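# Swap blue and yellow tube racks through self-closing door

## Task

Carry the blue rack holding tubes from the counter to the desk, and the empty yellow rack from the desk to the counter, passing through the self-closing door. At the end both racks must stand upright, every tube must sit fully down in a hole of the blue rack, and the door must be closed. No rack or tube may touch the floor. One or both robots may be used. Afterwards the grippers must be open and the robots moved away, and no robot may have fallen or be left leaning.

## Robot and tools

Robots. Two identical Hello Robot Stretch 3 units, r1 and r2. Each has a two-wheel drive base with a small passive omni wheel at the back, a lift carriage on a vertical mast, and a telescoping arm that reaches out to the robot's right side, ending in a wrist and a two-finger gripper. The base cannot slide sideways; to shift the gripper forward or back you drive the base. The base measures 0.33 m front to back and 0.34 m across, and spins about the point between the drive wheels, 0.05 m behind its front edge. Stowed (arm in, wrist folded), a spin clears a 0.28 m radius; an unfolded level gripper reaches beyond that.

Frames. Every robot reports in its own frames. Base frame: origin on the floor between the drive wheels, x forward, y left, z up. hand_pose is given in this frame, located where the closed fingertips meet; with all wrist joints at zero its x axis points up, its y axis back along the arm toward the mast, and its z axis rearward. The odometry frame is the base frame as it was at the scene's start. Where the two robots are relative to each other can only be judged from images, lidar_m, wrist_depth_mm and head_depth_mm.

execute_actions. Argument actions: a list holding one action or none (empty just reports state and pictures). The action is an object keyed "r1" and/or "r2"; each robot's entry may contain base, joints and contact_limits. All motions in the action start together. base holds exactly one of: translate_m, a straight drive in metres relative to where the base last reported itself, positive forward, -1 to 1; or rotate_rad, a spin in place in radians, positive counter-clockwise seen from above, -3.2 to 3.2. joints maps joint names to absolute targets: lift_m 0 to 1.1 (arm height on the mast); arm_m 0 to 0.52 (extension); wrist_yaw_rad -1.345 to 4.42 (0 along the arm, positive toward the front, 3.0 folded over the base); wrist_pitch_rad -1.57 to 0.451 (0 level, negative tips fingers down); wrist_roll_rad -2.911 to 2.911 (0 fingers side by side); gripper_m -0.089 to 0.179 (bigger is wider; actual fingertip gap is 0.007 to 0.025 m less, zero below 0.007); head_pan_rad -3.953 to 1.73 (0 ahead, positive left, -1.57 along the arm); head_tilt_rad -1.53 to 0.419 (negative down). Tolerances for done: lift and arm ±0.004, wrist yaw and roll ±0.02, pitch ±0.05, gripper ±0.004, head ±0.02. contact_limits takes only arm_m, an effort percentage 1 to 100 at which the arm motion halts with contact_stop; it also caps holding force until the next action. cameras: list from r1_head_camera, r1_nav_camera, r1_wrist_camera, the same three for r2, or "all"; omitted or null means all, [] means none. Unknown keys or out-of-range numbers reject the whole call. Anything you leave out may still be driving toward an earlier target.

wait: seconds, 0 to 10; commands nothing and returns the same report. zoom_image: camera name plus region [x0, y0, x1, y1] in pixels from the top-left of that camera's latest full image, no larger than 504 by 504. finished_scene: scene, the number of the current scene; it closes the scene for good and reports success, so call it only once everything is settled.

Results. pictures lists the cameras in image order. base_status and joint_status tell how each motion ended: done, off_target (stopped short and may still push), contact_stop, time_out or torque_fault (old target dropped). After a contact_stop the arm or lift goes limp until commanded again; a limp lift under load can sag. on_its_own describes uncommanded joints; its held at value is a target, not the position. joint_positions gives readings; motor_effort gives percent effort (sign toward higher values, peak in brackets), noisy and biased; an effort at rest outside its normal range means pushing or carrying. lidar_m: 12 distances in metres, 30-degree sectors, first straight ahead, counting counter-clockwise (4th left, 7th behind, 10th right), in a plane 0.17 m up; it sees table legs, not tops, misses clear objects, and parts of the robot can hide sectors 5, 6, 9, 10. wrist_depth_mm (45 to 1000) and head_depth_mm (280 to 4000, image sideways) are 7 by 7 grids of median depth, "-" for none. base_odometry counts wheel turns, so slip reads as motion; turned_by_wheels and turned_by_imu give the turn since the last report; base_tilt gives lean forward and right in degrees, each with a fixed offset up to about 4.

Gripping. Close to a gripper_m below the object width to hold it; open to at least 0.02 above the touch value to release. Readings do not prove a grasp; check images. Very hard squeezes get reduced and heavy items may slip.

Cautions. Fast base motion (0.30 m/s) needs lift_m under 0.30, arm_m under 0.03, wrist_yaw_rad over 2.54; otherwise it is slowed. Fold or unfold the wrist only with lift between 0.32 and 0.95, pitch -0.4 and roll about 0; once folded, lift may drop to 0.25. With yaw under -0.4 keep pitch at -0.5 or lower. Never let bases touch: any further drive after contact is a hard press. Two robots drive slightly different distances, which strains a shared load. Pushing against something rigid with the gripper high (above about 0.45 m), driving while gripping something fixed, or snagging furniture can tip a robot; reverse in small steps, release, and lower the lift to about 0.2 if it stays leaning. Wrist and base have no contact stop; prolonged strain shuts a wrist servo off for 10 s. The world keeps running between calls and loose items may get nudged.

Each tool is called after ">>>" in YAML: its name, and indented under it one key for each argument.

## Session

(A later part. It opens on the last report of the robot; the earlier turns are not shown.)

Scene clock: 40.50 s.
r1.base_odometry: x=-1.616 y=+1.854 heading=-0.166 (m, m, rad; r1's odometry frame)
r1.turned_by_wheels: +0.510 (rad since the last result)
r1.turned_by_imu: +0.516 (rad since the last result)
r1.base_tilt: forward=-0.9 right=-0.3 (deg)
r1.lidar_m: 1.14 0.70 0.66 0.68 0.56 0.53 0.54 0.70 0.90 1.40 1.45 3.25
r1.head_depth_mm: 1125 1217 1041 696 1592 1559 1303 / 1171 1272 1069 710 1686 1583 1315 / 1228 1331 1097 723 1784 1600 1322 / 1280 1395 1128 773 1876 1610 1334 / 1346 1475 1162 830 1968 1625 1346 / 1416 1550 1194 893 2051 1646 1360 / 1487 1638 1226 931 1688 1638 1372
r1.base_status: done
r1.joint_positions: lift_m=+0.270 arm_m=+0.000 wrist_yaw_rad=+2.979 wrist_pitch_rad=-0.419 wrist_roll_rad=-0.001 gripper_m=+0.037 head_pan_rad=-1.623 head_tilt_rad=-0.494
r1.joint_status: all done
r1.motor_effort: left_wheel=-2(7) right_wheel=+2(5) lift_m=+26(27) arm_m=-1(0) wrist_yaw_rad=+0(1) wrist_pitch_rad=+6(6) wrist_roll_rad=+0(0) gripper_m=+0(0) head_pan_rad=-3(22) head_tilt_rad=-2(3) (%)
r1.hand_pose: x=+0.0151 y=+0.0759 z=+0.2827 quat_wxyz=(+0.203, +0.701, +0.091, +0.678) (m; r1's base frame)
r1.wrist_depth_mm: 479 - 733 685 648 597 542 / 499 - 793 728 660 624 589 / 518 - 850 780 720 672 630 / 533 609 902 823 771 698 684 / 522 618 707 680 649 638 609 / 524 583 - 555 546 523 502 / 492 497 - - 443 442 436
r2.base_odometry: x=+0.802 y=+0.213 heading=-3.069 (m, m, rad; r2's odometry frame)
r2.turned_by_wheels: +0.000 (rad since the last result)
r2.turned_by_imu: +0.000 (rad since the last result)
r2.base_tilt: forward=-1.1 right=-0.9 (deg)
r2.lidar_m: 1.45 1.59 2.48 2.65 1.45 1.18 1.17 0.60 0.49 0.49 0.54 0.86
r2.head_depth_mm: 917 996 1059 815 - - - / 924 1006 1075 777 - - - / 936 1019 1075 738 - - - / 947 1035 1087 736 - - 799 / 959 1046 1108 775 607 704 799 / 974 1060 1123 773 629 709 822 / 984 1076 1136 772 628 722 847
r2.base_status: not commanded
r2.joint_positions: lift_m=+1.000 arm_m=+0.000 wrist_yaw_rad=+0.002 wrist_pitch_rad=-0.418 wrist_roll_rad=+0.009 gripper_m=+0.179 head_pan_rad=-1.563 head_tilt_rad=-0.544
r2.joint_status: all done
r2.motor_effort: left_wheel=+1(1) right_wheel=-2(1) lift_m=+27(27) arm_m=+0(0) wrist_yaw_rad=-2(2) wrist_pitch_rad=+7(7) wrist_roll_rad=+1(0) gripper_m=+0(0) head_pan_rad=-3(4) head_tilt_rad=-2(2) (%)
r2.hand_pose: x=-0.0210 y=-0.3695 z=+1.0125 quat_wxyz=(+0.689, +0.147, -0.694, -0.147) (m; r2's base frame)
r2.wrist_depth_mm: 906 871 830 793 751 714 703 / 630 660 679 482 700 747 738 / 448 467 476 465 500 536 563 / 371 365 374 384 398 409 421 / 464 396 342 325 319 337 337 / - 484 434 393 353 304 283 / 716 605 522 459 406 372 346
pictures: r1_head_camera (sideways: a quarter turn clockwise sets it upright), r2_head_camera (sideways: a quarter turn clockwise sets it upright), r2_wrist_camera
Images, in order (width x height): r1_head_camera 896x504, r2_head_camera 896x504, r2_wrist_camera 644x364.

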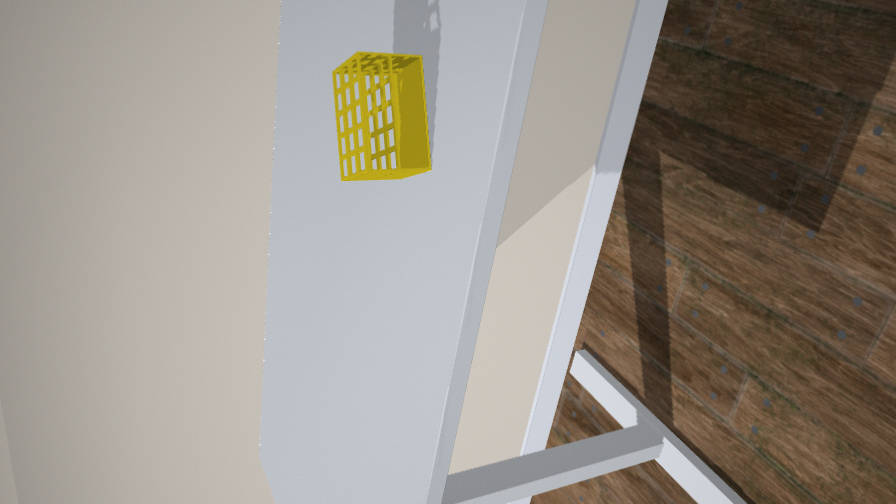

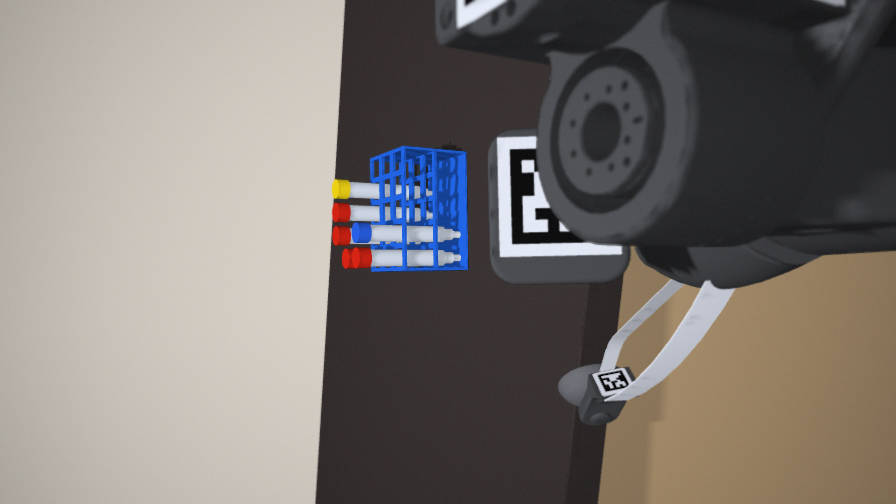

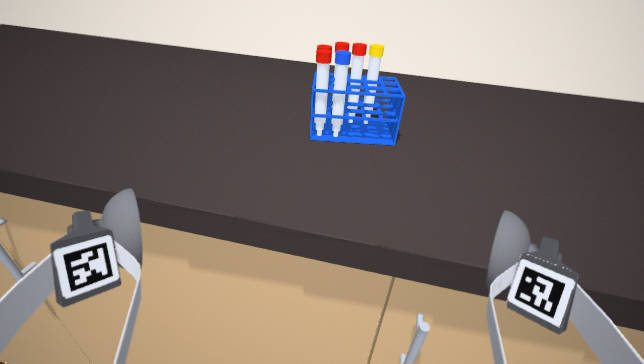

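>>> execute_actions:
  actions:
    - {"r1":{"base":{"translate_m":-0.12},"joints":{"lift_m":0.5}},"r2":{"base":{"translate_m":-0.048},"joints":{"lift_m":0.975,"arm_m":0.17}}}
  cameras: ["r2_head_camera","r2_wrist_camera"]

Scene clock: 44.40 s.
r1.base_odometry: x=-1.734 y=+1.874 heading=-0.166 (m, m, rad; r1's odometry frame)
r1.turned_by_wheels: +0.000 (rad since the last result)
r1.turned_by_imu: +0.000 (rad since the last result)
r1.base_tilt: forward=-1.0 right=-0.3 (deg)
r1.lidar_m: 1.23 0.76 0.72 0.65 0.45 0.42 0.43 0.56 0.84 1.34 1.50 3.36
r1.head_depth_mm: 1080 1166 1043 697 589 1564 1296 / 1124 1217 1066 711 1614 1578 1312 / 1179 1281 1094 723 1720 1593 1326 / 1232 1344 1127 735 1810 1604 1334 / 1290 1414 1159 749 1920 1632 1344 / 1357 1492 1192 803 2006 1635 1362 / 1431 1584 1224 865 2082 1665 1367
r1.base_status: done
r1.joint_positions: lift_m=+0.500 arm_m=+0.000 wrist_yaw_rad=+2.979 wrist_pitch_rad=-0.419 wrist_roll_rad=-0.001 gripper_m=+0.037 head_pan_rad=-1.623 head_tilt_rad=-0.494
r1.joint_status: all done
r1.motor_effort: left_wheel=-2(8) right_wheel=+1(7) lift_m=+38(37) arm_m=-1(1) wrist_yaw_rad=+0(0) wrist_pitch_rad=+6(6) wrist_roll_rad=+0(0) gripper_m=+0(0) head_pan_rad=-2(2) head_tilt_rad=-3(3) (%)
r1.hand_pose: x=+0.0151 y=+0.0760 z=+0.5123 quat_wxyz=(+0.203, +0.701, +0.091, +0.678) (m; r1's base frame)
r1.wrist_depth_mm: 382 - 749 718 665 622 590 / 395 - 771 778 721 672 621 / 414 - 828 836 756 705 664 / 415 488 909 928 844 774 699 / 428 511 907 961 897 831 768 / 422 533 - 865 859 822 787 / 430 561 - 712 709 708 685
r2.base_odometry: x=+0.850 y=+0.217 heading=-3.069 (m, m, rad; r2's odometry frame)
r2.turned_by_wheels: +0.000 (rad since the last result)
r2.turned_by_imu: +0.001 (rad since the last result)
r2.base_tilt: forward=-1.1 right=-0.8 (deg)
r2.lidar_m: 1.50 1.64 2.56 2.66 1.39 1.13 1.12 0.59 0.48 0.48 0.53 0.85
r2.head_depth_mm: 910 989 1050 - 550 615 704 / 921 1001 1062 - 551 629 722 / 933 1012 1079 - 565 637 745 / 944 1025 1089 - 580 658 763 / 955 1041 1099 768 607 675 784 / 965 1056 1115 774 607 691 807 / 978 1069 1130 771 629 707 831
r2.base_status: done
r2.joint_positions: lift_m=+0.975 arm_m=+0.170 wrist_yaw_rad=+0.001 wrist_pitch_rad=-0.418 wrist_roll_rad=+0.009 gripper_m=+0.179 head_pan_rad=-1.563 head_tilt_rad=-0.544
r2.joint_status: all done
r2.motor_effort: left_wheel=+1(5) right_wheel=-2(8) lift_m=+21(22) arm_m=+3(3) wrist_yaw_rad=-1(2) wrist_pitch_rad=+7(7) wrist_roll_rad=+0(1) gripper_m=+0(0) head_pan_rad=-4(4) head_tilt_rad=-2(2) (%)
r2.hand_pose: x=-0.0214 y=-0.5389 z=+0.9877 quat_wxyz=(+0.689, +0.147, -0.694, -0.148) (m; r2's base frame)
r2.wrist_depth_mm: 750 711 680 650 607 566 554 / 535 577 551 322 634 620 596 / 401 409 399 296 438 476 492 / 312 322 330 323 348 361 371 / 267 267 268 277 283 298 297 / - 220 227 233 238 238 249 / 192 195 197 201 205 206 210
pictures: r2_head_camera (sideways: a quarter turn clockwise sets it upright), r2_wrist_camera
Images, in order (width x height): r2_head_camera 896x504, r2_wrist_camera 644x364.

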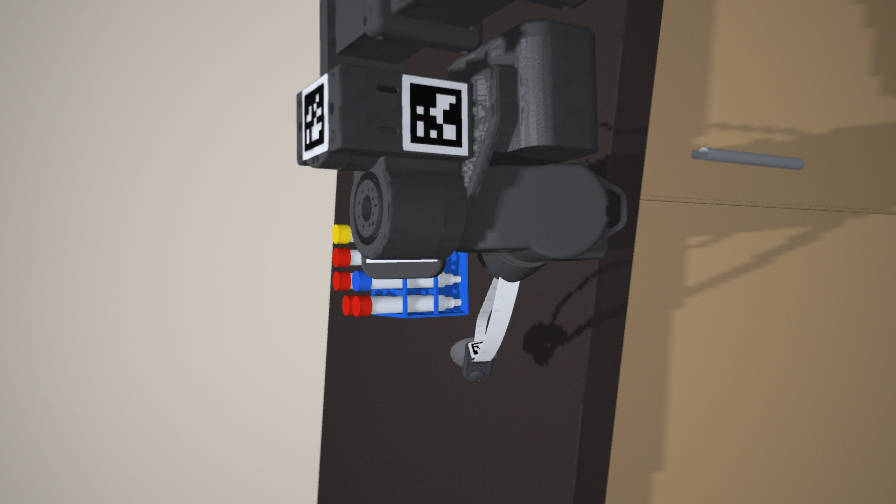

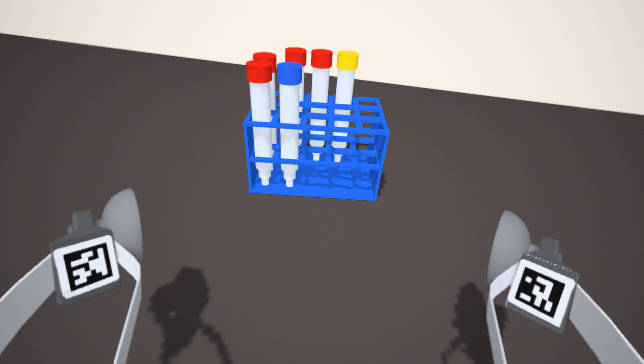

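>>> execute_actions:
  actions:
    - {"r1":{"joints":{"lift_m":0.72,"wrist_yaw_rad":1.5}},"r2":{"base":{"translate_m":0.008},"joints":{"lift_m":0.932,"arm_m":0.28}}}
  cameras: ["r2_head_camera","r2_wrist_camera"]

Scene clock: 49.03 s.
r1.base_odometry: x=-1.734 y=+1.874 heading=-0.166 (m, m, rad; r1's odometry frame)
r1.turned_by_wheels: +0.000 (rad since the last result)
r1.turned_by_imu: +0.001 (rad since the last result)
r1.base_tilt: forward=-1.0 right=-0.3 (deg)
r1.lidar_m: 1.22 0.76 0.72 0.65 0.45 0.42 0.43 0.56 0.84 1.34 1.51 3.35
r1.head_depth_mm: 1081 1168 1044 698 588 1565 1302 / 1127 1223 1069 710 1614 1583 1313 / 1178 1279 1095 723 1716 1590 1323 / 1234 1343 1127 735 1819 1612 1331 / 1290 1414 1159 747 1914 1634 1344 / 1352 1493 1188 801 2007 1644 1357 / 1428 1586 1231 864 2087 1663 1365
r1.base_status: not commanded
r1.joint_positions: lift_m=+0.720 arm_m=+0.000 wrist_yaw_rad=+1.502 wrist_pitch_rad=-0.418 wrist_roll_rad=-0.001 gripper_m=+0.037 head_pan_rad=-1.623 head_tilt_rad=-0.494
r1.joint_status: all done
r1.motor_effort: left_wheel=-2(2) right_wheel=+2(2) lift_m=+38(37) arm_m=+0(1) wrist_yaw_rad=-2(1) wrist_pitch_rad=+6(6) wrist_roll_rad=+0(0) gripper_m=+1(1) head_pan_rad=-2(2) head_tilt_rad=-3(3) (%)
r1.hand_pose: x=+0.2024 y=-0.1610 z=+0.7323 quat_wxyz=(+0.606, +0.579, -0.405, +0.365) (m; r1's base frame)
r1.wrist_depth_mm: 772 958 - - - - - / 799 992 - - - - - / 848 - - - - - - / 831 - - - - - - / 840 - - - - - - / 764 - - - - - - / 793 - - - 977 923 926
r2.base_odometry: x=+0.842 y=+0.216 heading=-3.068 (m, m, rad; r2's odometry frame)
r2.turned_by_wheels: +0.000 (rad since the last result)
r2.turned_by_imu: +0.001 (rad since the last result)
r2.base_tilt: forward=-1.1 right=-0.9 (deg)
r2.lidar_m: 1.49 1.63 2.55 2.65 1.40 1.14 1.13 0.59 0.48 0.48 0.53 0.85
r2.head_depth_mm: 916 990 1058 - 549 617 706 / 919 999 1072 - 587 630 724 / 930 1014 1081 - 580 638 744 / 943 1023 1092 721 585 660 766 / 956 1043 1098 732 607 677 787 / 966 1053 1115 773 606 693 810 / 980 1073 1129 774 629 711 832
r2.base_status: done
r2.joint_positions: lift_m=+0.932 arm_m=+0.280 wrist_yaw_rad=+0.001 wrist_pitch_rad=-0.418 wrist_roll_rad=+0.009 gripper_m=+0.179 head_pan_rad=-1.563 head_tilt_rad=-0.544
r2.joint_status: all done
r2.motor_effort: left_wheel=+1(6) right_wheel=-1(3) lift_m=+22(21) arm_m=+3(3) wrist_yaw_rad=+0(1) wrist_pitch_rad=+7(7) wrist_roll_rad=+0(0) gripper_m=+0(0) head_pan_rad=-3(3) head_tilt_rad=-4(2) (%)
r2.hand_pose: x=-0.0214 y=-0.6489 z=+0.9447 quat_wxyz=(+0.689, +0.147, -0.694, -0.148) (m; r2's base frame)
r2.wrist_depth_mm: 621 590 542 193 502 494 462 / 426 447 154 203 505 523 504 / 308 318 164 187 204 374 389 / 245 250 186 203 207 282 290 / 207 208 203 209 212 234 233 / - 170 177 182 185 185 195 / 149 151 153 156 159 160 164
pictures: r2_head_camera (sideways: a quarter turn clockwise sets it upright), r2_wrist_camera
Images, in order (width x height): r2_head_camera 896x504, r2_wrist_camera 644x364.

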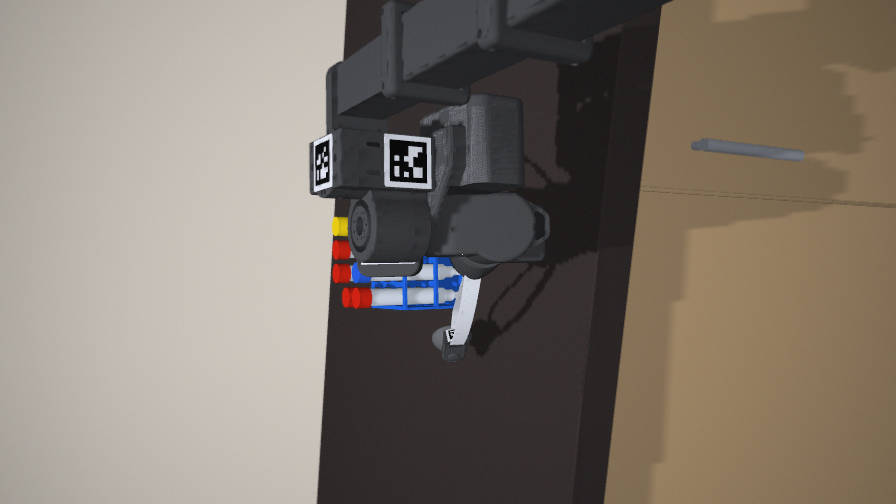

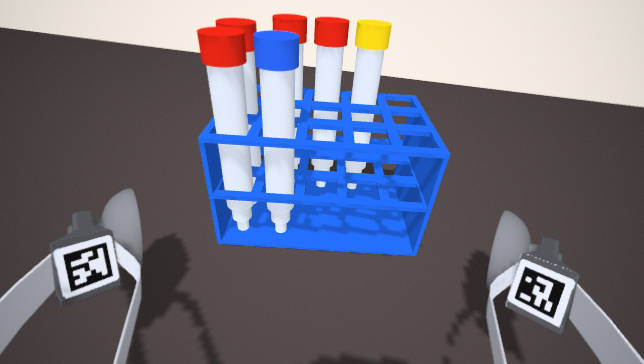

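>>> execute_actions:
  actions:
    - {"r1":{"joints":{"lift_m":0.88,"gripper_m":0.179}},"r2":{"joints":{"arm_m":0.355}}}
  cameras: ["r2_head_camera","r2_wrist_camera"]

Scene clock: 51.83 s.
r1.base_odometry: x=-1.734 y=+1.874 heading=-0.166 (m, m, rad; r1's odometry frame)
r1.turned_by_wheels: +0.000 (rad since the last result)
r1.turned_by_imu: +0.000 (rad since the last result)
r1.base_tilt: forward=-1.0 right=-0.3 (deg)
r1.lidar_m: 1.22 0.76 0.71 0.65 0.45 0.42 0.43 0.56 0.84 1.34 1.50 3.36
r1.head_depth_mm: 1081 1169 1043 698 589 1572 1377 / 1127 1224 1067 708 1617 1587 1380 / 1180 1279 1095 721 1722 1590 1355 / 1231 1349 1127 735 1823 1609 1335 / 1292 1412 1155 749 1906 1621 1346 / 1351 1494 1193 803 2012 1647 1360 / 1431 1577 1228 863 2103 1664 1372
r1.base_status: not commanded
r1.joint_positions: lift_m=+0.880 arm_m=+0.000 wrist_yaw_rad=+1.502 wrist_pitch_rad=-0.418 wrist_roll_rad=-0.001 gripper_m=+0.179 head_pan_rad=-1.623 head_tilt_rad=-0.494
r1.joint_status: all done
r1.motor_effort: left_wheel=-2(2) right_wheel=+2(3) lift_m=+38(35) arm_m=+0(2) wrist_yaw_rad=-2(1) wrist_pitch_rad=+6(6) wrist_roll_rad=+0(0) gripper_m=+0(100) head_pan_rad=-2(2) head_tilt_rad=-4(2) (%)
r1.hand_pose: x=+0.2025 y=-0.1610 z=+0.8924 quat_wxyz=(+0.606, +0.579, -0.405, +0.365) (m; r1's base frame)
r1.wrist_depth_mm: 811 - - - - - - / 784 - - - - - - / 792 - - - - - - / 857 - - - - - - / 849 - - - - - - / 756 - - - - - - / 783 - - - - - -
r2.base_odometry: x=+0.842 y=+0.216 heading=-3.068 (m, m, rad; r2's odometry frame)
r2.turned_by_wheels: +0.000 (rad since the last result)
r2.turned_by_imu: +0.001 (rad since the last result)
r2.base_tilt: forward=-1.2 right=-0.8 (deg)
r2.lidar_m: 1.49 1.63 2.54 2.66 1.40 1.14 1.13 0.59 0.49 0.48 0.53 0.85
r2.head_depth_mm: 910 987 1061 - 550 615 705 / 923 1002 1059 712 587 629 725 / 933 1013 - 710 587 639 744 / 941 1026 1098 708 586 660 764 / 958 1040 1099 739 606 676 785 / 965 1052 1114 772 605 694 809 / 980 1069 1129 773 627 710 833
r2.base_status: not commanded
r2.joint_positions: lift_m=+0.932 arm_m=+0.355 wrist_yaw_rad=+0.001 wrist_pitch_rad=-0.418 wrist_roll_rad=+0.009 gripper_m=+0.179 head_pan_rad=-1.563 head_tilt_rad=-0.544
r2.joint_status: all done
r2.motor_effort: left_wheel=+1(1) right_wheel=-2(2) lift_m=+22(22) arm_m=+3(3) wrist_yaw_rad=-1(1) wrist_pitch_rad=+7(7) wrist_roll_rad=+1(0) gripper_m=+0(0) head_pan_rad=-3(3) head_tilt_rad=-2(3) (%)
r2.hand_pose: x=-0.0214 y=-0.7239 z=+0.9447 quat_wxyz=(+0.689, +0.147, -0.694, -0.148) (m; r2's base frame)
r2.wrist_depth_mm: 555 520 492 462 443 425 406 / 423 93 91 136 448 457 437 / 310 93 92 153 319 372 386 / 244 233 104 146 145 282 289 / 204 108 112 116 149 129 232 / - 142 128 143 146 127 194 / 149 148 150 153 151 161 163
pictures: r2_head_camera (sideways: a quarter turn clockwise sets it upright), r2_wrist_camera
Images, in order (width x height): r2_head_camera 896x504, r2_wrist_camera 644x364.

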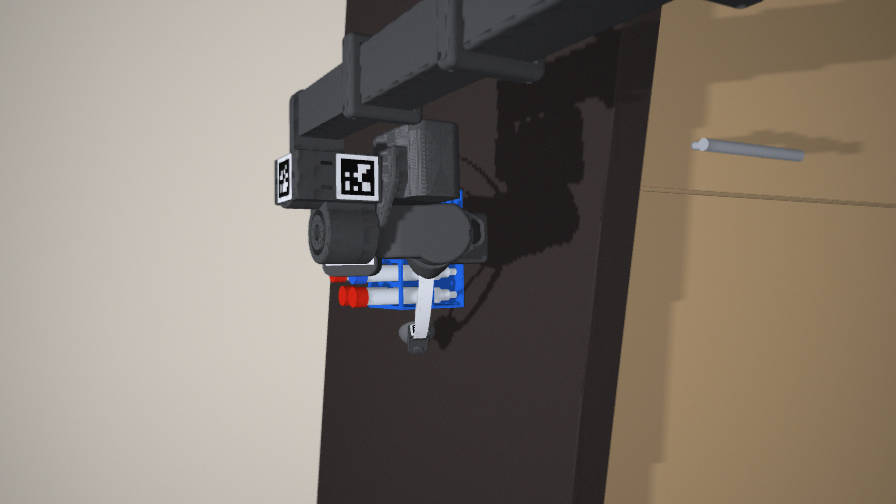

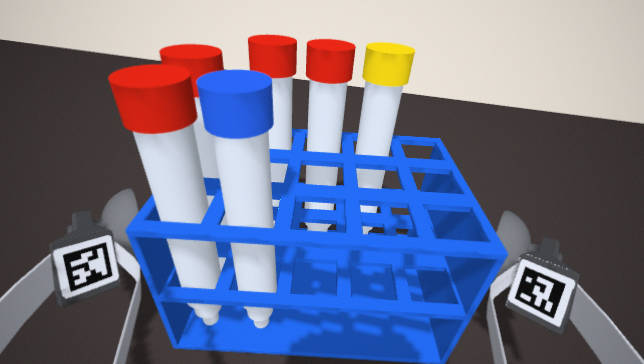

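>>> execute_actions:
  actions:
    - {"r1":{"joints":{"lift_m":1.03}},"r2":{"joints":{"arm_m":0.35,"gripper_m":0.09}}}
  cameras: ["r2_head_camera","r2_wrist_camera"]

Scene clock: 54.70 s.
r1.base_odometry: x=-1.734 y=+1.874 heading=-0.166 (m, m, rad; r1's odometry frame)
r1.turned_by_wheels: +0.000 (rad since the last result)
r1.turned_by_imu: +0.000 (rad since the last result)
r1.base_tilt: forward=-1.0 right=-0.3 (deg)
r1.lidar_m: 1.22 0.76 0.72 0.65 0.44 0.42 0.43 0.56 0.84 1.34 1.50 3.36
r1.head_depth_mm: 1082 1174 1041 791 - - - / 1127 1220 1069 806 - - - / 1179 1278 1096 794 - - - / 1234 1339 1127 735 1820 1643 - / 1295 1415 1160 747 1920 1649 - / 1355 1489 1193 803 2000 1705 - / 1429 1578 1223 864 2114 - -
r1.base_status: not commanded
r1.joint_positions: lift_m=+1.030 arm_m=+0.000 wrist_yaw_rad=+1.502 wrist_pitch_rad=-0.418 wrist_roll_rad=-0.001 gripper_m=+0.179 head_pan_rad=-1.623 head_tilt_rad=-0.494
r1.joint_status: all done
r1.motor_effort: left_wheel=-2(2) right_wheel=+2(2) lift_m=+38(41) arm_m=+0(1) wrist_yaw_rad=-1(1) wrist_pitch_rad=+6(6) wrist_roll_rad=+0(0) gripper_m=+1(1) head_pan_rad=-2(2) head_tilt_rad=-3(3) (%)
r1.hand_pose: x=+0.2025 y=-0.1610 z=+1.0424 quat_wxyz=(+0.606, +0.579, -0.405, +0.365) (m; r1's base frame)
r1.wrist_depth_mm: 803 989 - - - - - / 790 996 - - - - - / 808 - - - - - - / 829 - - - - - - / 819 - - - - - - / 753 - - - - - - / 764 - - - - - -
r2.base_odometry: x=+0.842 y=+0.216 heading=-3.068 (m, m, rad; r2's odometry frame)
r2.turned_by_wheels: +0.000 (rad since the last result)
r2.turned_by_imu: +0.001 (rad since the last result)
r2.base_tilt: forward=-1.1 right=-0.8 (deg)
r2.lidar_m: 1.48 1.63 2.55 2.66 1.40 1.14 1.13 0.59 0.48 0.48 0.53 0.85
r2.head_depth_mm: 911 990 1066 - 549 615 706 / 920 1000 1055 709 586 630 725 / 933 1012 1069 709 587 638 744 / 943 1028 1094 715 586 660 767 / 951 1038 1098 741 607 676 788 / 965 1058 1113 772 607 693 808 / 979 1071 1129 772 628 711 832
r2.base_status: not commanded
r2.joint_positions: lift_m=+0.932 arm_m=+0.350 wrist_yaw_rad=+0.001 wrist_pitch_rad=-0.418 wrist_roll_rad=+0.009 gripper_m=+0.094 head_pan_rad=-1.563 head_tilt_rad=-0.544
r2.joint_status: gripper_m off_target (ended at +0.094, target +0.090); the others done
r2.motor_effort: left_wheel=+1(2) right_wheel=-2(1) lift_m=+22(22) arm_m=-3(3) wrist_yaw_rad=-1(1) wrist_pitch_rad=+7(7) wrist_roll_rad=+0(1) gripper_m=-20(98) head_pan_rad=-3(4) head_tilt_rad=-2(2) (%)
r2.hand_pose: x=-0.0214 y=-0.7197 z=+0.9448 quat_wxyz=(+0.689, +0.147, -0.694, -0.148) (m; r2's base frame)
r2.wrist_depth_mm: 549 523 487 462 446 432 406 / 422 384 98 152 460 470 436 / 309 301 107 163 182 366 385 / 245 240 118 144 153 283 290 / 202 137 135 159 158 220 230 / 176 168 158 170 170 - 192 / 148 151 153 156 157 162 166
pictures: r2_head_camera (sideways: a quarter turn clockwise sets it upright), r2_wrist_camera
Images, in order (width x height): r2_head_camera 896x504, r2_wrist_camera 644x364.

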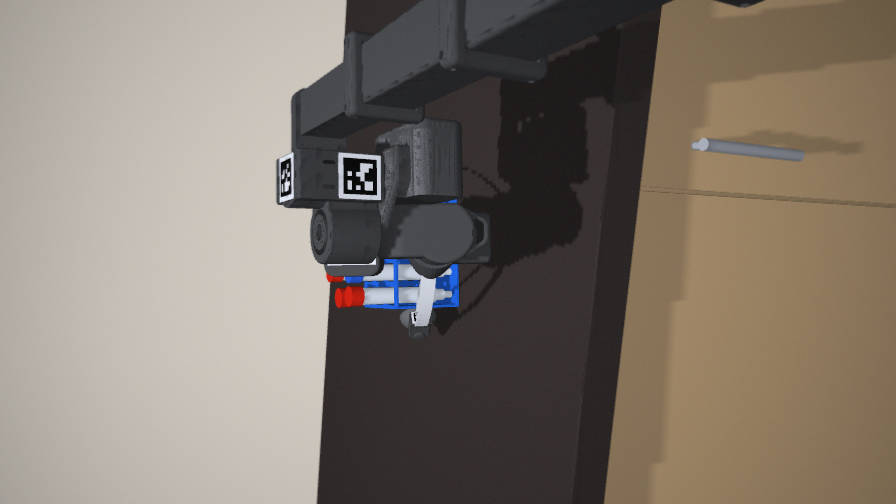

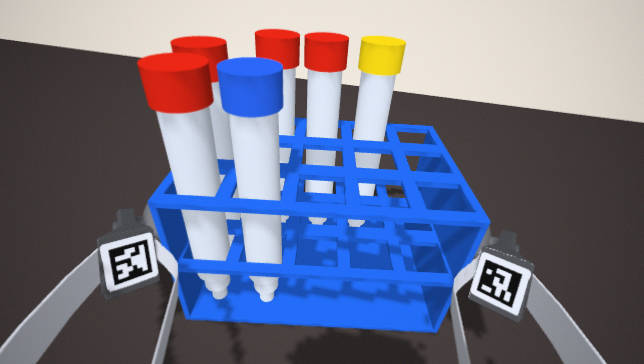

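>>> execute_actions:
  actions:
    - {"r1":{"joints":{"wrist_yaw_rad":0.0}},"r2":{"joints":{"gripper_m":0.05}}}
  cameras: ["r1_wrist_camera","r2_wrist_camera"]

Scene clock: 57.23 s.
r1.base_odometry: x=-1.734 y=+1.874 heading=-0.166 (m, m, rad; r1's odometry frame)
r1.turned_by_wheels: +0.000 (rad since the last result)
r1.turned_by_imu: +0.000 (rad since the last result)
r1.base_tilt: forward=-1.0 right=-0.3 (deg)
r1.lidar_m: 1.22 0.76 0.72 0.64 0.45 0.42 0.43 0.56 0.84 1.34 1.50 3.35
r1.head_depth_mm: 1079 1166 1045 792 - - - / 1129 1223 1071 809 - - - / 1180 1279 1099 820 - - - / 1233 1347 1125 746 1818 1572 1338 / 1291 1410 1152 748 1880 1629 1346 / 1355 1503 1191 804 2003 1647 1361 / 1431 1578 1226 863 2091 1667 1365
r1.base_status: not commanded
r1.joint_positions: lift_m=+1.030 arm_m=+0.000 wrist_yaw_rad=+0.002 wrist_pitch_rad=-0.418 wrist_roll_rad=-0.001 gripper_m=+0.179 head_pan_rad=-1.623 head_tilt_rad=-0.494
r1.joint_status: all done
r1.motor_effort: left_wheel=-2(2) right_wheel=+2(2) lift_m=+38(38) arm_m=-1(1) wrist_yaw_rad=-2(1) wrist_pitch_rad=+6(6) wrist_roll_rad=+0(0) gripper_m=+0(0) head_pan_rad=-2(3) head_tilt_rad=-3(2) (%)
r1.hand_pose: x=-0.0211 y=-0.3698 z=+1.0424 quat_wxyz=(+0.692, +0.148, -0.691, -0.146) (m; r1's base frame)
r1.wrist_depth_mm: - - - - - 894 800 / - - - - 961 880 840 / 805 741 687 574 609 584 547 / - 560 479 464 444 420 411 / - - - 399 352 335 332 / - - - - - 316 - / - - - - - - -
r2.base_odometry: x=+0.842 y=+0.216 heading=-3.068 (m, m, rad; r2's odometry frame)
r2.turned_by_wheels: +0.000 (rad since the last result)
r2.turned_by_imu: +0.001 (rad since the last result)
r2.base_tilt: forward=-1.1 right=-0.9 (deg)
r2.lidar_m: 1.49 1.64 2.55 2.66 1.40 1.14 1.13 0.59 0.48 0.48 0.54 0.85
r2.head_depth_mm: 912 989 1059 - 549 616 705 / 922 999 1059 710 587 630 723 / 931 1015 1068 708 586 639 745 / 942 1025 1094 713 587 661 765 / 956 1038 1098 741 607 676 786 / 969 1053 1113 772 606 692 810 / 977 1066 1127 772 629 711 833
r2.base_status: not commanded
r2.joint_positions: lift_m=+0.932 arm_m=+0.350 wrist_yaw_rad=+0.001 wrist_pitch_rad=-0.416 wrist_roll_rad=+0.009 gripper_m=+0.056 head_pan_rad=-1.563 head_tilt_rad=-0.544
r2.joint_status: gripper_m off_target (ended at +0.056, target +0.050)
r2.motor_effort: left_wheel=+1(1) right_wheel=-1(2) lift_m=+22(22) arm_m=-3(3) wrist_yaw_rad=-2(1) wrist_pitch_rad=+6(7) wrist_roll_rad=+0(1) gripper_m=-34(100) head_pan_rad=-4(4) head_tilt_rad=-2(2) (%)
r2.hand_pose: x=-0.0214 y=-0.7200 z=+0.9453 quat_wxyz=(+0.689, +0.146, -0.695, -0.147) (m; r2's base frame)
r2.wrist_depth_mm: 553 529 490 459 451 424 413 / 425 381 100 154 472 460 441 / 313 301 111 164 186 372 386 / 244 243 119 140 150 282 291 / 202 137 136 158 159 224 232 / 177 168 158 170 168 - 194 / 148 151 154 157 159 163 166
pictures: r1_wrist_camera, r2_wrist_camera
Images, in order (width x height): r1_wrist_camera 644x364, r2_wrist_camera 644x364.

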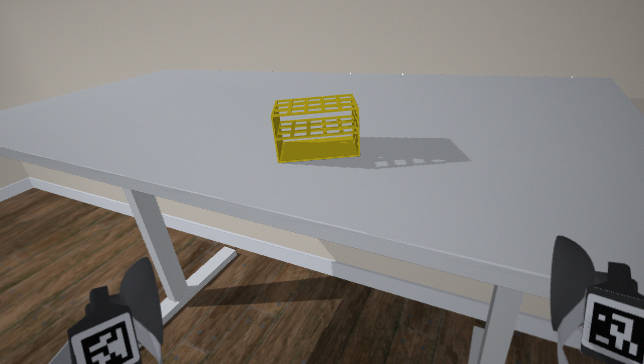

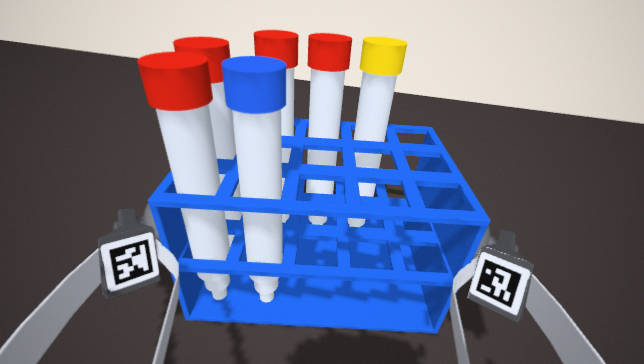

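>>> execute_actions:
  actions:
    - {"r1":{"joints":{"lift_m":0.975,"arm_m":0.2}},"r2":{"joints":{"lift_m":0.96}}}
  cameras: ["r1_wrist_camera","r2_wrist_camera","r2_head_camera"]

Scene clock: 60.57 s.
r1.base_odometry: x=-1.734 y=+1.874 heading=-0.166 (m, m, rad; r1's odometry frame)
r1.turned_by_wheels: +0.000 (rad since the last result)
r1.turned_by_imu: +0.000 (rad since the last result)
r1.base_tilt: forward=-1.0 right=-0.3 (deg)
r1.lidar_m: 1.22 0.76 0.71 0.65 0.45 0.42 0.43 0.56 0.84 1.34 1.51 3.36
r1.head_depth_mm: 1083 1169 1218 - 1555 1548 1300 / 1125 1220 1269 - 1644 1572 1309 / 1178 1281 1184 - 1766 1591 1330 / 1229 1346 1129 742 1828 1607 1336 / 1294 1417 1156 754 1914 1628 1346 / 1354 1498 1191 804 1993 1646 1356 / 1423 1580 1227 863 2099 1659 1368
r1.base_status: not commanded
r1.joint_positions: lift_m=+0.975 arm_m=+0.200 wrist_yaw_rad=+0.000 wrist_pitch_rad=-0.418 wrist_roll_rad=-0.001 gripper_m=+0.179 head_pan_rad=-1.623 head_tilt_rad=-0.494
r1.joint_status: all done
r1.motor_effort: left_wheel=-1(2) right_wheel=+2(2) lift_m=+25(31) arm_m=+5(3) wrist_yaw_rad=-1(2) wrist_pitch_rad=+6(6) wrist_roll_rad=+0(0) gripper_m=+1(0) head_pan_rad=-2(1) head_tilt_rad=-3(3) (%)
r1.hand_pose: x=-0.0214 y=-0.5689 z=+0.9879 quat_wxyz=(+0.692, +0.147, -0.691, -0.147) (m; r1's base frame)
r1.wrist_depth_mm: - - - 948 831 737 691 / - - 874 780 707 654 605 / 592 538 447 351 434 427 401 / 396 382 348 335 329 317 302 / 313 287 277 268 257 250 245 / - 250 225 221 212 210 - / - - 204 186 182 179 -
r2.base_odometry: x=+0.842 y=+0.216 heading=-3.068 (m, m, rad; r2's odometry frame)
r2.turned_by_wheels: +0.000 (rad since the last result)
r2.turned_by_imu: +0.001 (rad since the last result)
r2.base_tilt: forward=-1.2 right=-0.8 (deg)
r2.lidar_m: 1.49 1.63 2.54 2.66 1.40 1.14 1.13 0.59 0.49 0.48 0.53 0.85
r2.head_depth_mm: 911 989 1054 - 577 615 707 / 923 1003 - 742 586 631 724 / 931 1007 - 741 586 638 744 / 942 1027 1076 723 585 660 764 / 954 1041 1094 739 606 675 785 / 967 1052 1109 772 607 693 807 / 979 1069 1128 772 627 709 833
r2.base_status: not commanded
r2.joint_positions: lift_m=+0.960 arm_m=+0.350 wrist_yaw_rad=+0.001 wrist_pitch_rad=-0.424 wrist_roll_rad=+0.009 gripper_m=+0.074 head_pan_rad=-1.563 head_tilt_rad=-0.544
r2.joint_status: all done
r2.on_its_own: gripper_m is held at +0.072, not at your +0.050, by its stall guard, which is still easing
r2.motor_effort: left_wheel=+1(1) right_wheel=-2(2) lift_m=+28(29) arm_m=-3(3) wrist_yaw_rad=-1(1) wrist_pitch_rad=+9(9) wrist_roll_rad=+0(1) gripper_m=-27(33) head_pan_rad=-3(4) head_tilt_rad=-1(2) (%)
r2.hand_pose: x=-0.0214 y=-0.7190 z=+0.9712 quat_wxyz=(+0.688, +0.148, -0.694, -0.149) (m; r2's base frame)
r2.wrist_depth_mm: 561 530 501 468 458 430 407 / 494 501 120 175 481 464 444 / 360 374 126 179 408 435 463 / 282 289 129 153 160 326 341 / 235 138 139 184 164 265 273 / 204 197 150 175 173 - 226 / 171 176 157 160 158 189 195
pictures: r1_wrist_camera, r2_head_camera (sideways: a quarter turn clockwise sets it upright), r2_wrist_camera
Images, in order (width x height): r1_wrist_camera 644x364, r2_head_camera 896x504, r2_wrist_camera 644x364.

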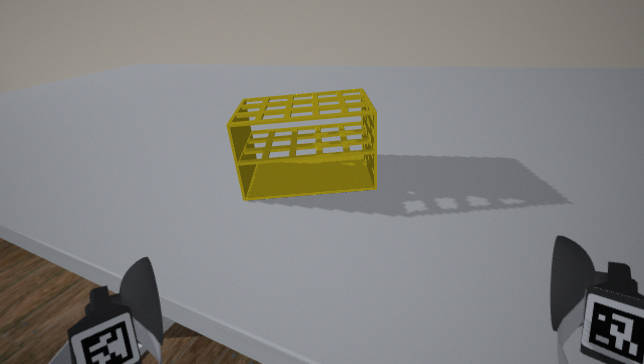

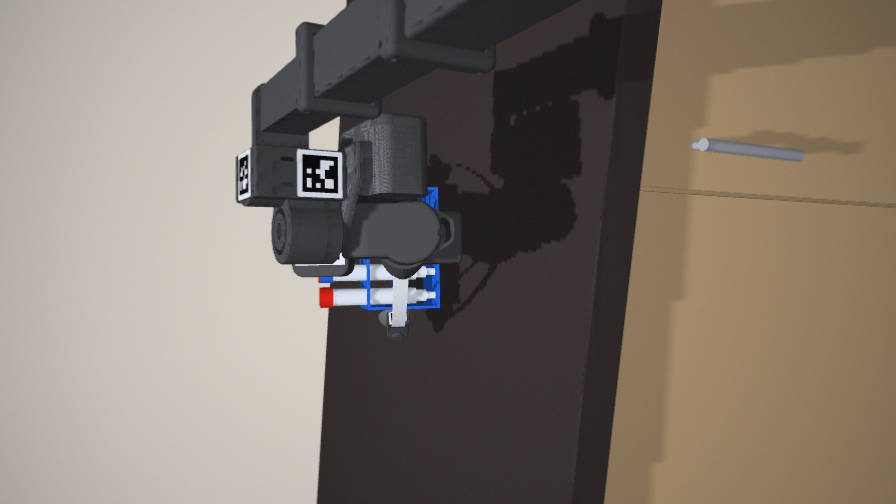

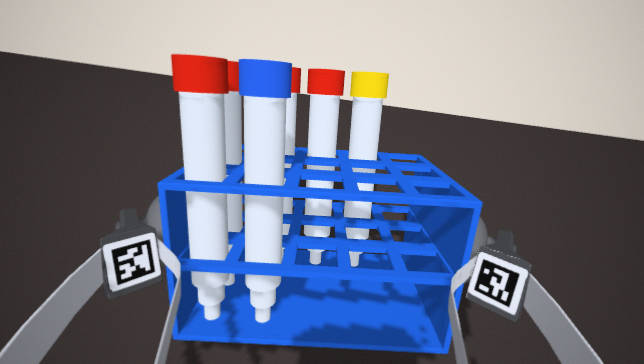

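>>> execute_actions:
  actions:
    - {"r1":{"base":{"rotate_rad":-0.45},"joints":{"lift_m":1.05,"arm_m":0.1,"wrist_pitch_rad":-0.5}},"r2":{"joints":{"lift_m":0.931,"gripper_m":0.095}}}
  cameras: ["r2_wrist_camera"]

Scene clock: 67.37 s.
r1.base_odometry: x=-1.734 y=+1.874 heading=-0.616 (m, m, rad; r1's odometry frame)
r1.turned_by_wheels: -0.450 (rad since the last result)
r1.turned_by_imu: -0.456 (rad since the last result)
r1.base_tilt: forward=-1.0 right=-0.3 (deg)
r1.lidar_m: 2.77 1.13 0.74 0.72 0.60 0.44 0.42 0.44 0.60 0.84 1.37 1.50
r1.head_depth_mm: 1095 - - - 1599 1535 1302 / 1092 1172 - - 1664 1579 1314 / 1096 1175 - - - 1501 1255 / 1097 1187 1174 754 613 1616 1335 / 1098 1194 1159 785 622 1626 1346 / 1102 1192 1191 762 631 1641 1356 / 1104 1192 1229 737 643 1655 1372
r1.base_status: done
r1.joint_positions: lift_m=+1.050 arm_m=+0.100 wrist_yaw_rad=+0.000 wrist_pitch_rad=-0.514 wrist_roll_rad=-0.001 gripper_m=+0.179 head_pan_rad=-1.623 head_tilt_rad=-0.494
r1.joint_status: all done
r1.motor_effort: left_wheel=+2(5) right_wheel=-2(4) lift_m=+38(45) arm_m=-6(5) wrist_yaw_rad=+0(1) wrist_pitch_rad=+4(5) wrist_roll_rad=+0(0) gripper_m=-1(1) head_pan_rad=-3(3) head_tilt_rad=-3(3) (%)
r1.hand_pose: x=-0.0215 y=-0.4567 z=+1.0416 quat_wxyz=(+0.684, +0.180, -0.683, -0.180) (m; r1's base frame)
r1.wrist_depth_mm: 902 891 871 901 906 769 504 / 919 877 823 747 955 772 503 / 620 596 567 527 - 793 515 / 420 444 427 412 415 824 514 / 372 353 342 335 322 833 519 / 304 305 290 284 274 783 - / 276 270 264 262 263 823 -
r2.base_odometry: x=+0.842 y=+0.216 heading=-3.068 (m, m, rad; r2's odometry frame)
r2.turned_by_wheels: +0.000 (rad since the last result)
r2.turned_by_imu: +0.002 (rad since the last result)
r2.base_tilt: forward=-1.3 right=-0.9 (deg)
r2.lidar_m: 1.49 1.64 2.55 2.65 1.40 1.13 1.13 0.59 0.49 0.48 0.53 0.85
r2.head_depth_mm: 911 986 1060 - 549 616 706 / 919 998 1056 709 587 631 725 / 933 1016 1068 710 586 638 744 / 942 1025 1093 712 586 660 766 / 955 1041 1100 739 606 677 788 / 970 1054 1115 773 607 693 811 / 978 1067 1129 772 629 711 830
r2.base_status: not commanded
r2.joint_positions: lift_m=+0.931 arm_m=+0.350 wrist_yaw_rad=+0.001 wrist_pitch_rad=-0.413 wrist_roll_rad=+0.009 gripper_m=+0.096 head_pan_rad=-1.563 head_tilt_rad=-0.544
r2.joint_status: all done
r2.motor_effort: left_wheel=+1(1) right_wheel=-2(2) lift_m=+21(22) arm_m=-3(3) wrist_yaw_rad=-1(1) wrist_pitch_rad=+5(9) wrist_roll_rad=+0(1) gripper_m=-19(19) head_pan_rad=-3(3) head_tilt_rad=-1(2) (%)
r2.hand_pose: x=-0.0214 y=-0.7204 z=+0.9450 quat_wxyz=(+0.689, +0.145, -0.695, -0.146) (m; r2's base frame)
r2.wrist_depth_mm: 541 531 487 459 442 428 407 / 427 388 101 154 474 469 444 / 310 306 111 166 186 383 390 / 245 240 118 139 145 284 291 / 202 138 137 163 159 226 232 / 176 168 158 167 169 - 194 / 148 151 154 156 158 161 167
pictures: r2_wrist_camera
Images, in order (width x height): r2_wrist_camera 644x364.

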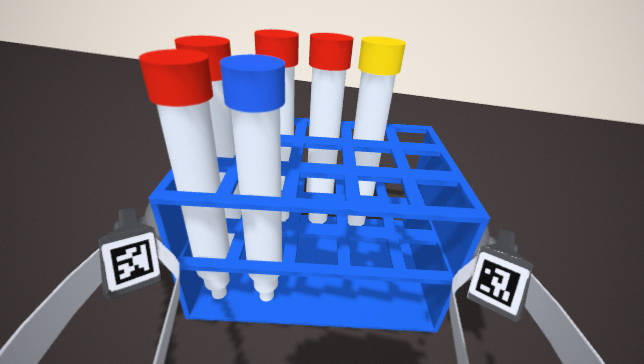

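>>> execute_actions:
  actions:
    - {"r1":{"base":{"translate_m":0.2},"joints":{"lift_m":1.07,"wrist_yaw_rad":-1.115}},"r2":{"joints":{"arm_m":0.235}}}
  cameras: ["r2_wrist_camera","r2_head_camera"]

>>> execute_actions:
  actions:
    - {"r1":{"base":{"translate_m":0.1},"joints":{"arm_m":0.2}},"r2":{"joints":{"gripper_m":0.179}}}
  cameras: ["r2_wrist_camera"]

Scene clock: 71.63 s.
r1.base_odometry: x=-1.571 y=+1.758 heading=-0.616 (m, m, rad; r1's odometry frame)
r1.turned_by_wheels: +0.000 (rad since the last result)
r1.turned_by_imu: +0.000 (rad since the last result)
r1.base_tilt: forward=-0.9 right=-0.3 (deg)
r1.lidar_m: 2.77 1.13 0.73 0.71 0.74 0.64 0.62 0.65 0.88 0.86 1.36 1.34
r1.head_depth_mm: 1068 - - - - 1563 1301 / 1080 - - - - 1456 1249 / 1094 - - - - 1591 1325 / 1095 1191 1131 - 1605 1615 1335 / 1100 1190 1152 707 622 1636 1341 / 1098 1192 1191 701 632 1638 1360 / 1100 1194 1228 774 642 1657 1365
r1.base_status: done
r1.joint_positions: lift_m=+1.070 arm_m=+0.100 wrist_yaw_rad=-1.113 wrist_pitch_rad=-0.514 wrist_roll_rad=-0.001 gripper_m=+0.179 head_pan_rad=-1.623 head_tilt_rad=-0.494
r1.joint_status: all done
r1.motor_effort: left_wheel=+2(6) right_wheel=-2(2) lift_m=+38(40) arm_m=-5(5) wrist_yaw_rad=-2(2) wrist_pitch_rad=+5(4) wrist_roll_rad=+0(0) gripper_m=+1(0) head_pan_rad=-2(2) head_tilt_rad=-3(3) (%)
r1.hand_pose: x=-0.2110 y=-0.3385 z=+1.0615 quat_wxyz=(+0.486, -0.208, -0.675, -0.514) (m; r1's base frame)
r1.wrist_depth_mm: 791 717 590 507 468 421 385 / 848 796 666 561 503 447 409 / 902 908 748 642 556 483 439 / 511 980 841 710 606 529 472 / 400 388 390 807 677 586 505 / 332 330 - 912 750 648 - / 291 296 - - 883 701 -
r2.base_odometry: x=+0.842 y=+0.216 heading=-3.068 (m, m, rad; r2's odometry frame)
r2.turned_by_wheels: +0.000 (rad since the last result)
r2.turned_by_imu: +0.001 (rad since the last result)
r2.base_tilt: forward=-1.1 right=-0.9 (deg)
r2.lidar_m: 1.49 1.63 2.54 2.65 1.40 1.14 1.13 0.59 0.48 0.48 0.53 0.85
r2.head_depth_mm: 913 991 1057 - 578 616 707 / 919 998 1078 - 564 630 724 / 930 1016 1083 - 567 639 745 / 945 1029 1080 - 579 660 765 / 954 1042 1095 695 606 677 788 / 966 1057 1114 774 606 693 809 / 978 1069 1132 773 628 710 834
r2.base_status: not commanded
r2.joint_positions: lift_m=+0.931 arm_m=+0.235 wrist_yaw_rad=+0.001 wrist_pitch_rad=-0.413 wrist_roll_rad=+0.009 gripper_m=+0.096 head_pan_rad=-1.563 head_tilt_rad=-0.544
r2.joint_status: all done
r2.motor_effort: left_wheel=+1(1) right_wheel=-2(2) lift_m=+21(21) arm_m=-3(3) wrist_yaw_rad=-1(1) wrist_pitch_rad=+5(5) wrist_roll_rad=+0(0) gripper_m=-19(19) head_pan_rad=-3(4) head_tilt_rad=-1(2) (%)
r2.hand_pose: x=-0.0214 y=-0.6054 z=+0.9450 quat_wxyz=(+0.689, +0.145, -0.695, -0.146) (m; r2's base frame)
r2.wrist_depth_mm: 666 619 599 563 541 530 500 / 431 385 101 153 487 558 525 / 310 308 111 165 327 377 394 / 244 243 119 139 150 283 293 / 201 137 137 163 159 225 232 / 176 168 158 167 169 - 193 / 148 151 155 156 158 161 167
pictures: r2_head_camera (sideways: a quarter turn clockwise sets it upright), r2_wrist_camera
Images, in order (width x height): r2_head_camera 896x504, r2_wrist_camera 644x364.

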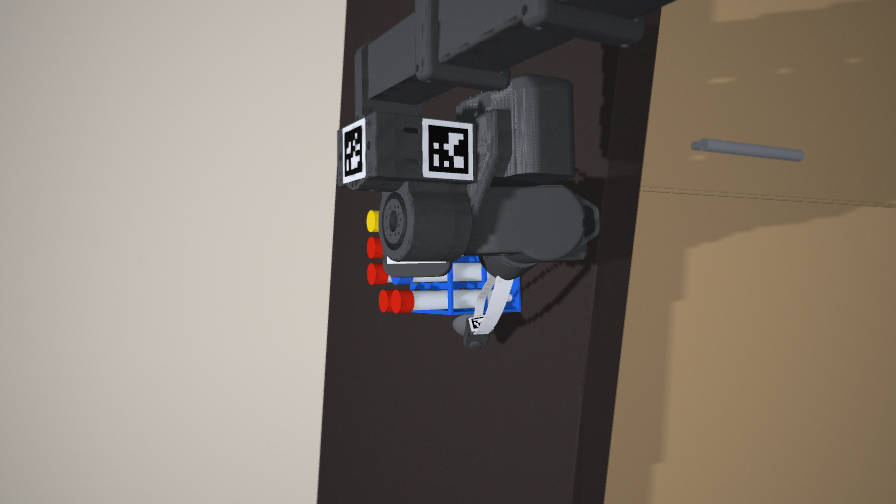

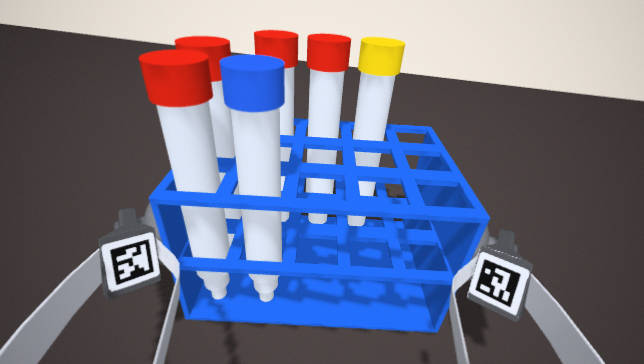

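Scene clock: 73.67 s.
r1.base_odometry: x=-1.490 y=+1.700 heading=-0.616 (m, m, rad; r1's odometry frame)
r1.turned_by_wheels: +0.000 (rad since the last result)
r1.turned_by_imu: +0.000 (rad since the last result)
r1.base_tilt: forward=-0.9 right=-0.3 (deg)
r1.lidar_m: 2.78 1.13 0.83 0.71 0.75 0.75 0.72 0.75 0.89 1.32 1.32 1.27
r1.head_depth_mm: 1067 - - 638 1006 1181 1250 / 1070 - - - 1573 1581 1307 / 1097 - - 684 606 1596 1324 / 1102 1186 1236 689 612 1608 1329 / 1100 1192 1160 691 621 1625 1347 / 1103 1192 1191 761 631 1646 1357 / 1101 1192 1227 776 641 1659 1373
r1.base_status: done
r1.joint_positions: lift_m=+1.070 arm_m=+0.200 wrist_yaw_rad=-1.114 wrist_pitch_rad=-0.514 wrist_roll_rad=-0.001 gripper_m=+0.179 head_pan_rad=-1.623 head_tilt_rad=-0.494
r1.joint_status: all done
r1.motor_effort: left_wheel=+2(6) right_wheel=-3(5) lift_m=+38(37) arm_m=+6(8) wrist_yaw_rad=-1(2) wrist_pitch_rad=+4(5) wrist_roll_rad=+0(0) gripper_m=+1(0) head_pan_rad=-2(2) head_tilt_rad=-2(3) (%)
r1.hand_pose: x=-0.2111 y=-0.4376 z=+1.0615 quat_wxyz=(+0.486, -0.208, -0.675, -0.515) (m; r1's base frame)
r1.wrist_depth_mm: 773 826 711 619 560 502 460 / 796 936 786 676 618 534 495 / 692 999 903 739 663 585 522 / 502 481 458 788 722 646 564 / 398 387 373 378 802 692 622 / 332 331 315 330 893 745 - / 289 274 272 - - 859 -
r2.base_odometry: x=+0.842 y=+0.216 heading=-3.068 (m, m, rad; r2's odometry frame)
r2.turned_by_wheels: +0.000 (rad since the last result)
r2.turned_by_imu: +0.001 (rad since the last result)
r2.base_tilt: forward=-1.1 right=-0.8 (deg)
r2.lidar_m: 1.49 1.63 2.55 2.66 1.40 1.14 1.13 0.59 0.48 0.48 0.53 0.85
r2.head_depth_mm: 913 988 1058 - 577 618 707 / 922 1002 1078 - 563 631 724 / 934 1011 1080 - 567 638 745 / 944 1026 1082 - 579 660 765 / 956 1043 1096 680 606 678 786 / 968 1055 1113 772 607 693 810 / 980 1069 1129 773 628 709 832
r2.base_status: not commanded
r2.joint_positions: lift_m=+0.931 arm_m=+0.235 wrist_yaw_rad=+0.001 wrist_pitch_rad=-0.415 wrist_roll_rad=+0.009 gripper_m=+0.179 head_pan_rad=-1.563 head_tilt_rad=-0.544
r2.joint_status: all done
r2.motor_effort: left_wheel=+1(2) right_wheel=-1(1) lift_m=+21(21) arm_m=-3(4) wrist_yaw_rad=-1(1) wrist_pitch_rad=+6(6) wrist_roll_rad=+1(0) gripper_m=+0(89) head_pan_rad=-4(3) head_tilt_rad=-1(3) (%)
r2.hand_pose: x=-0.0214 y=-0.6051 z=+0.9444 quat_wxyz=(+0.689, +0.146, -0.695, -0.147) (m; r2's base frame)
r2.wrist_depth_mm: 660 635 600 560 550 523 509 / 423 384 100 151 479 545 531 / 313 303 110 164 186 372 394 / 247 247 119 141 145 283 290 / 207 138 138 163 160 215 232 / - 168 160 167 168 182 194 / 149 151 153 156 159 161 163
pictures: r2_wrist_camera
Images, in order (width x height): r2_wrist_camera 644x364.

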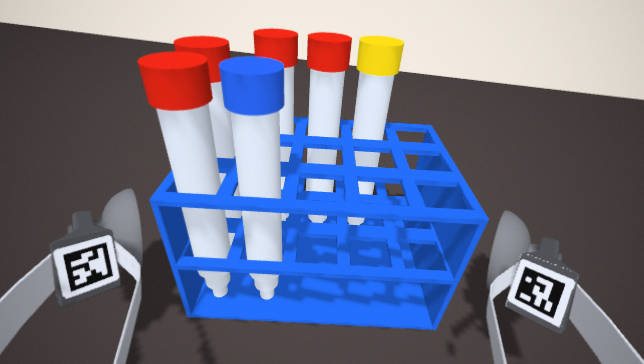

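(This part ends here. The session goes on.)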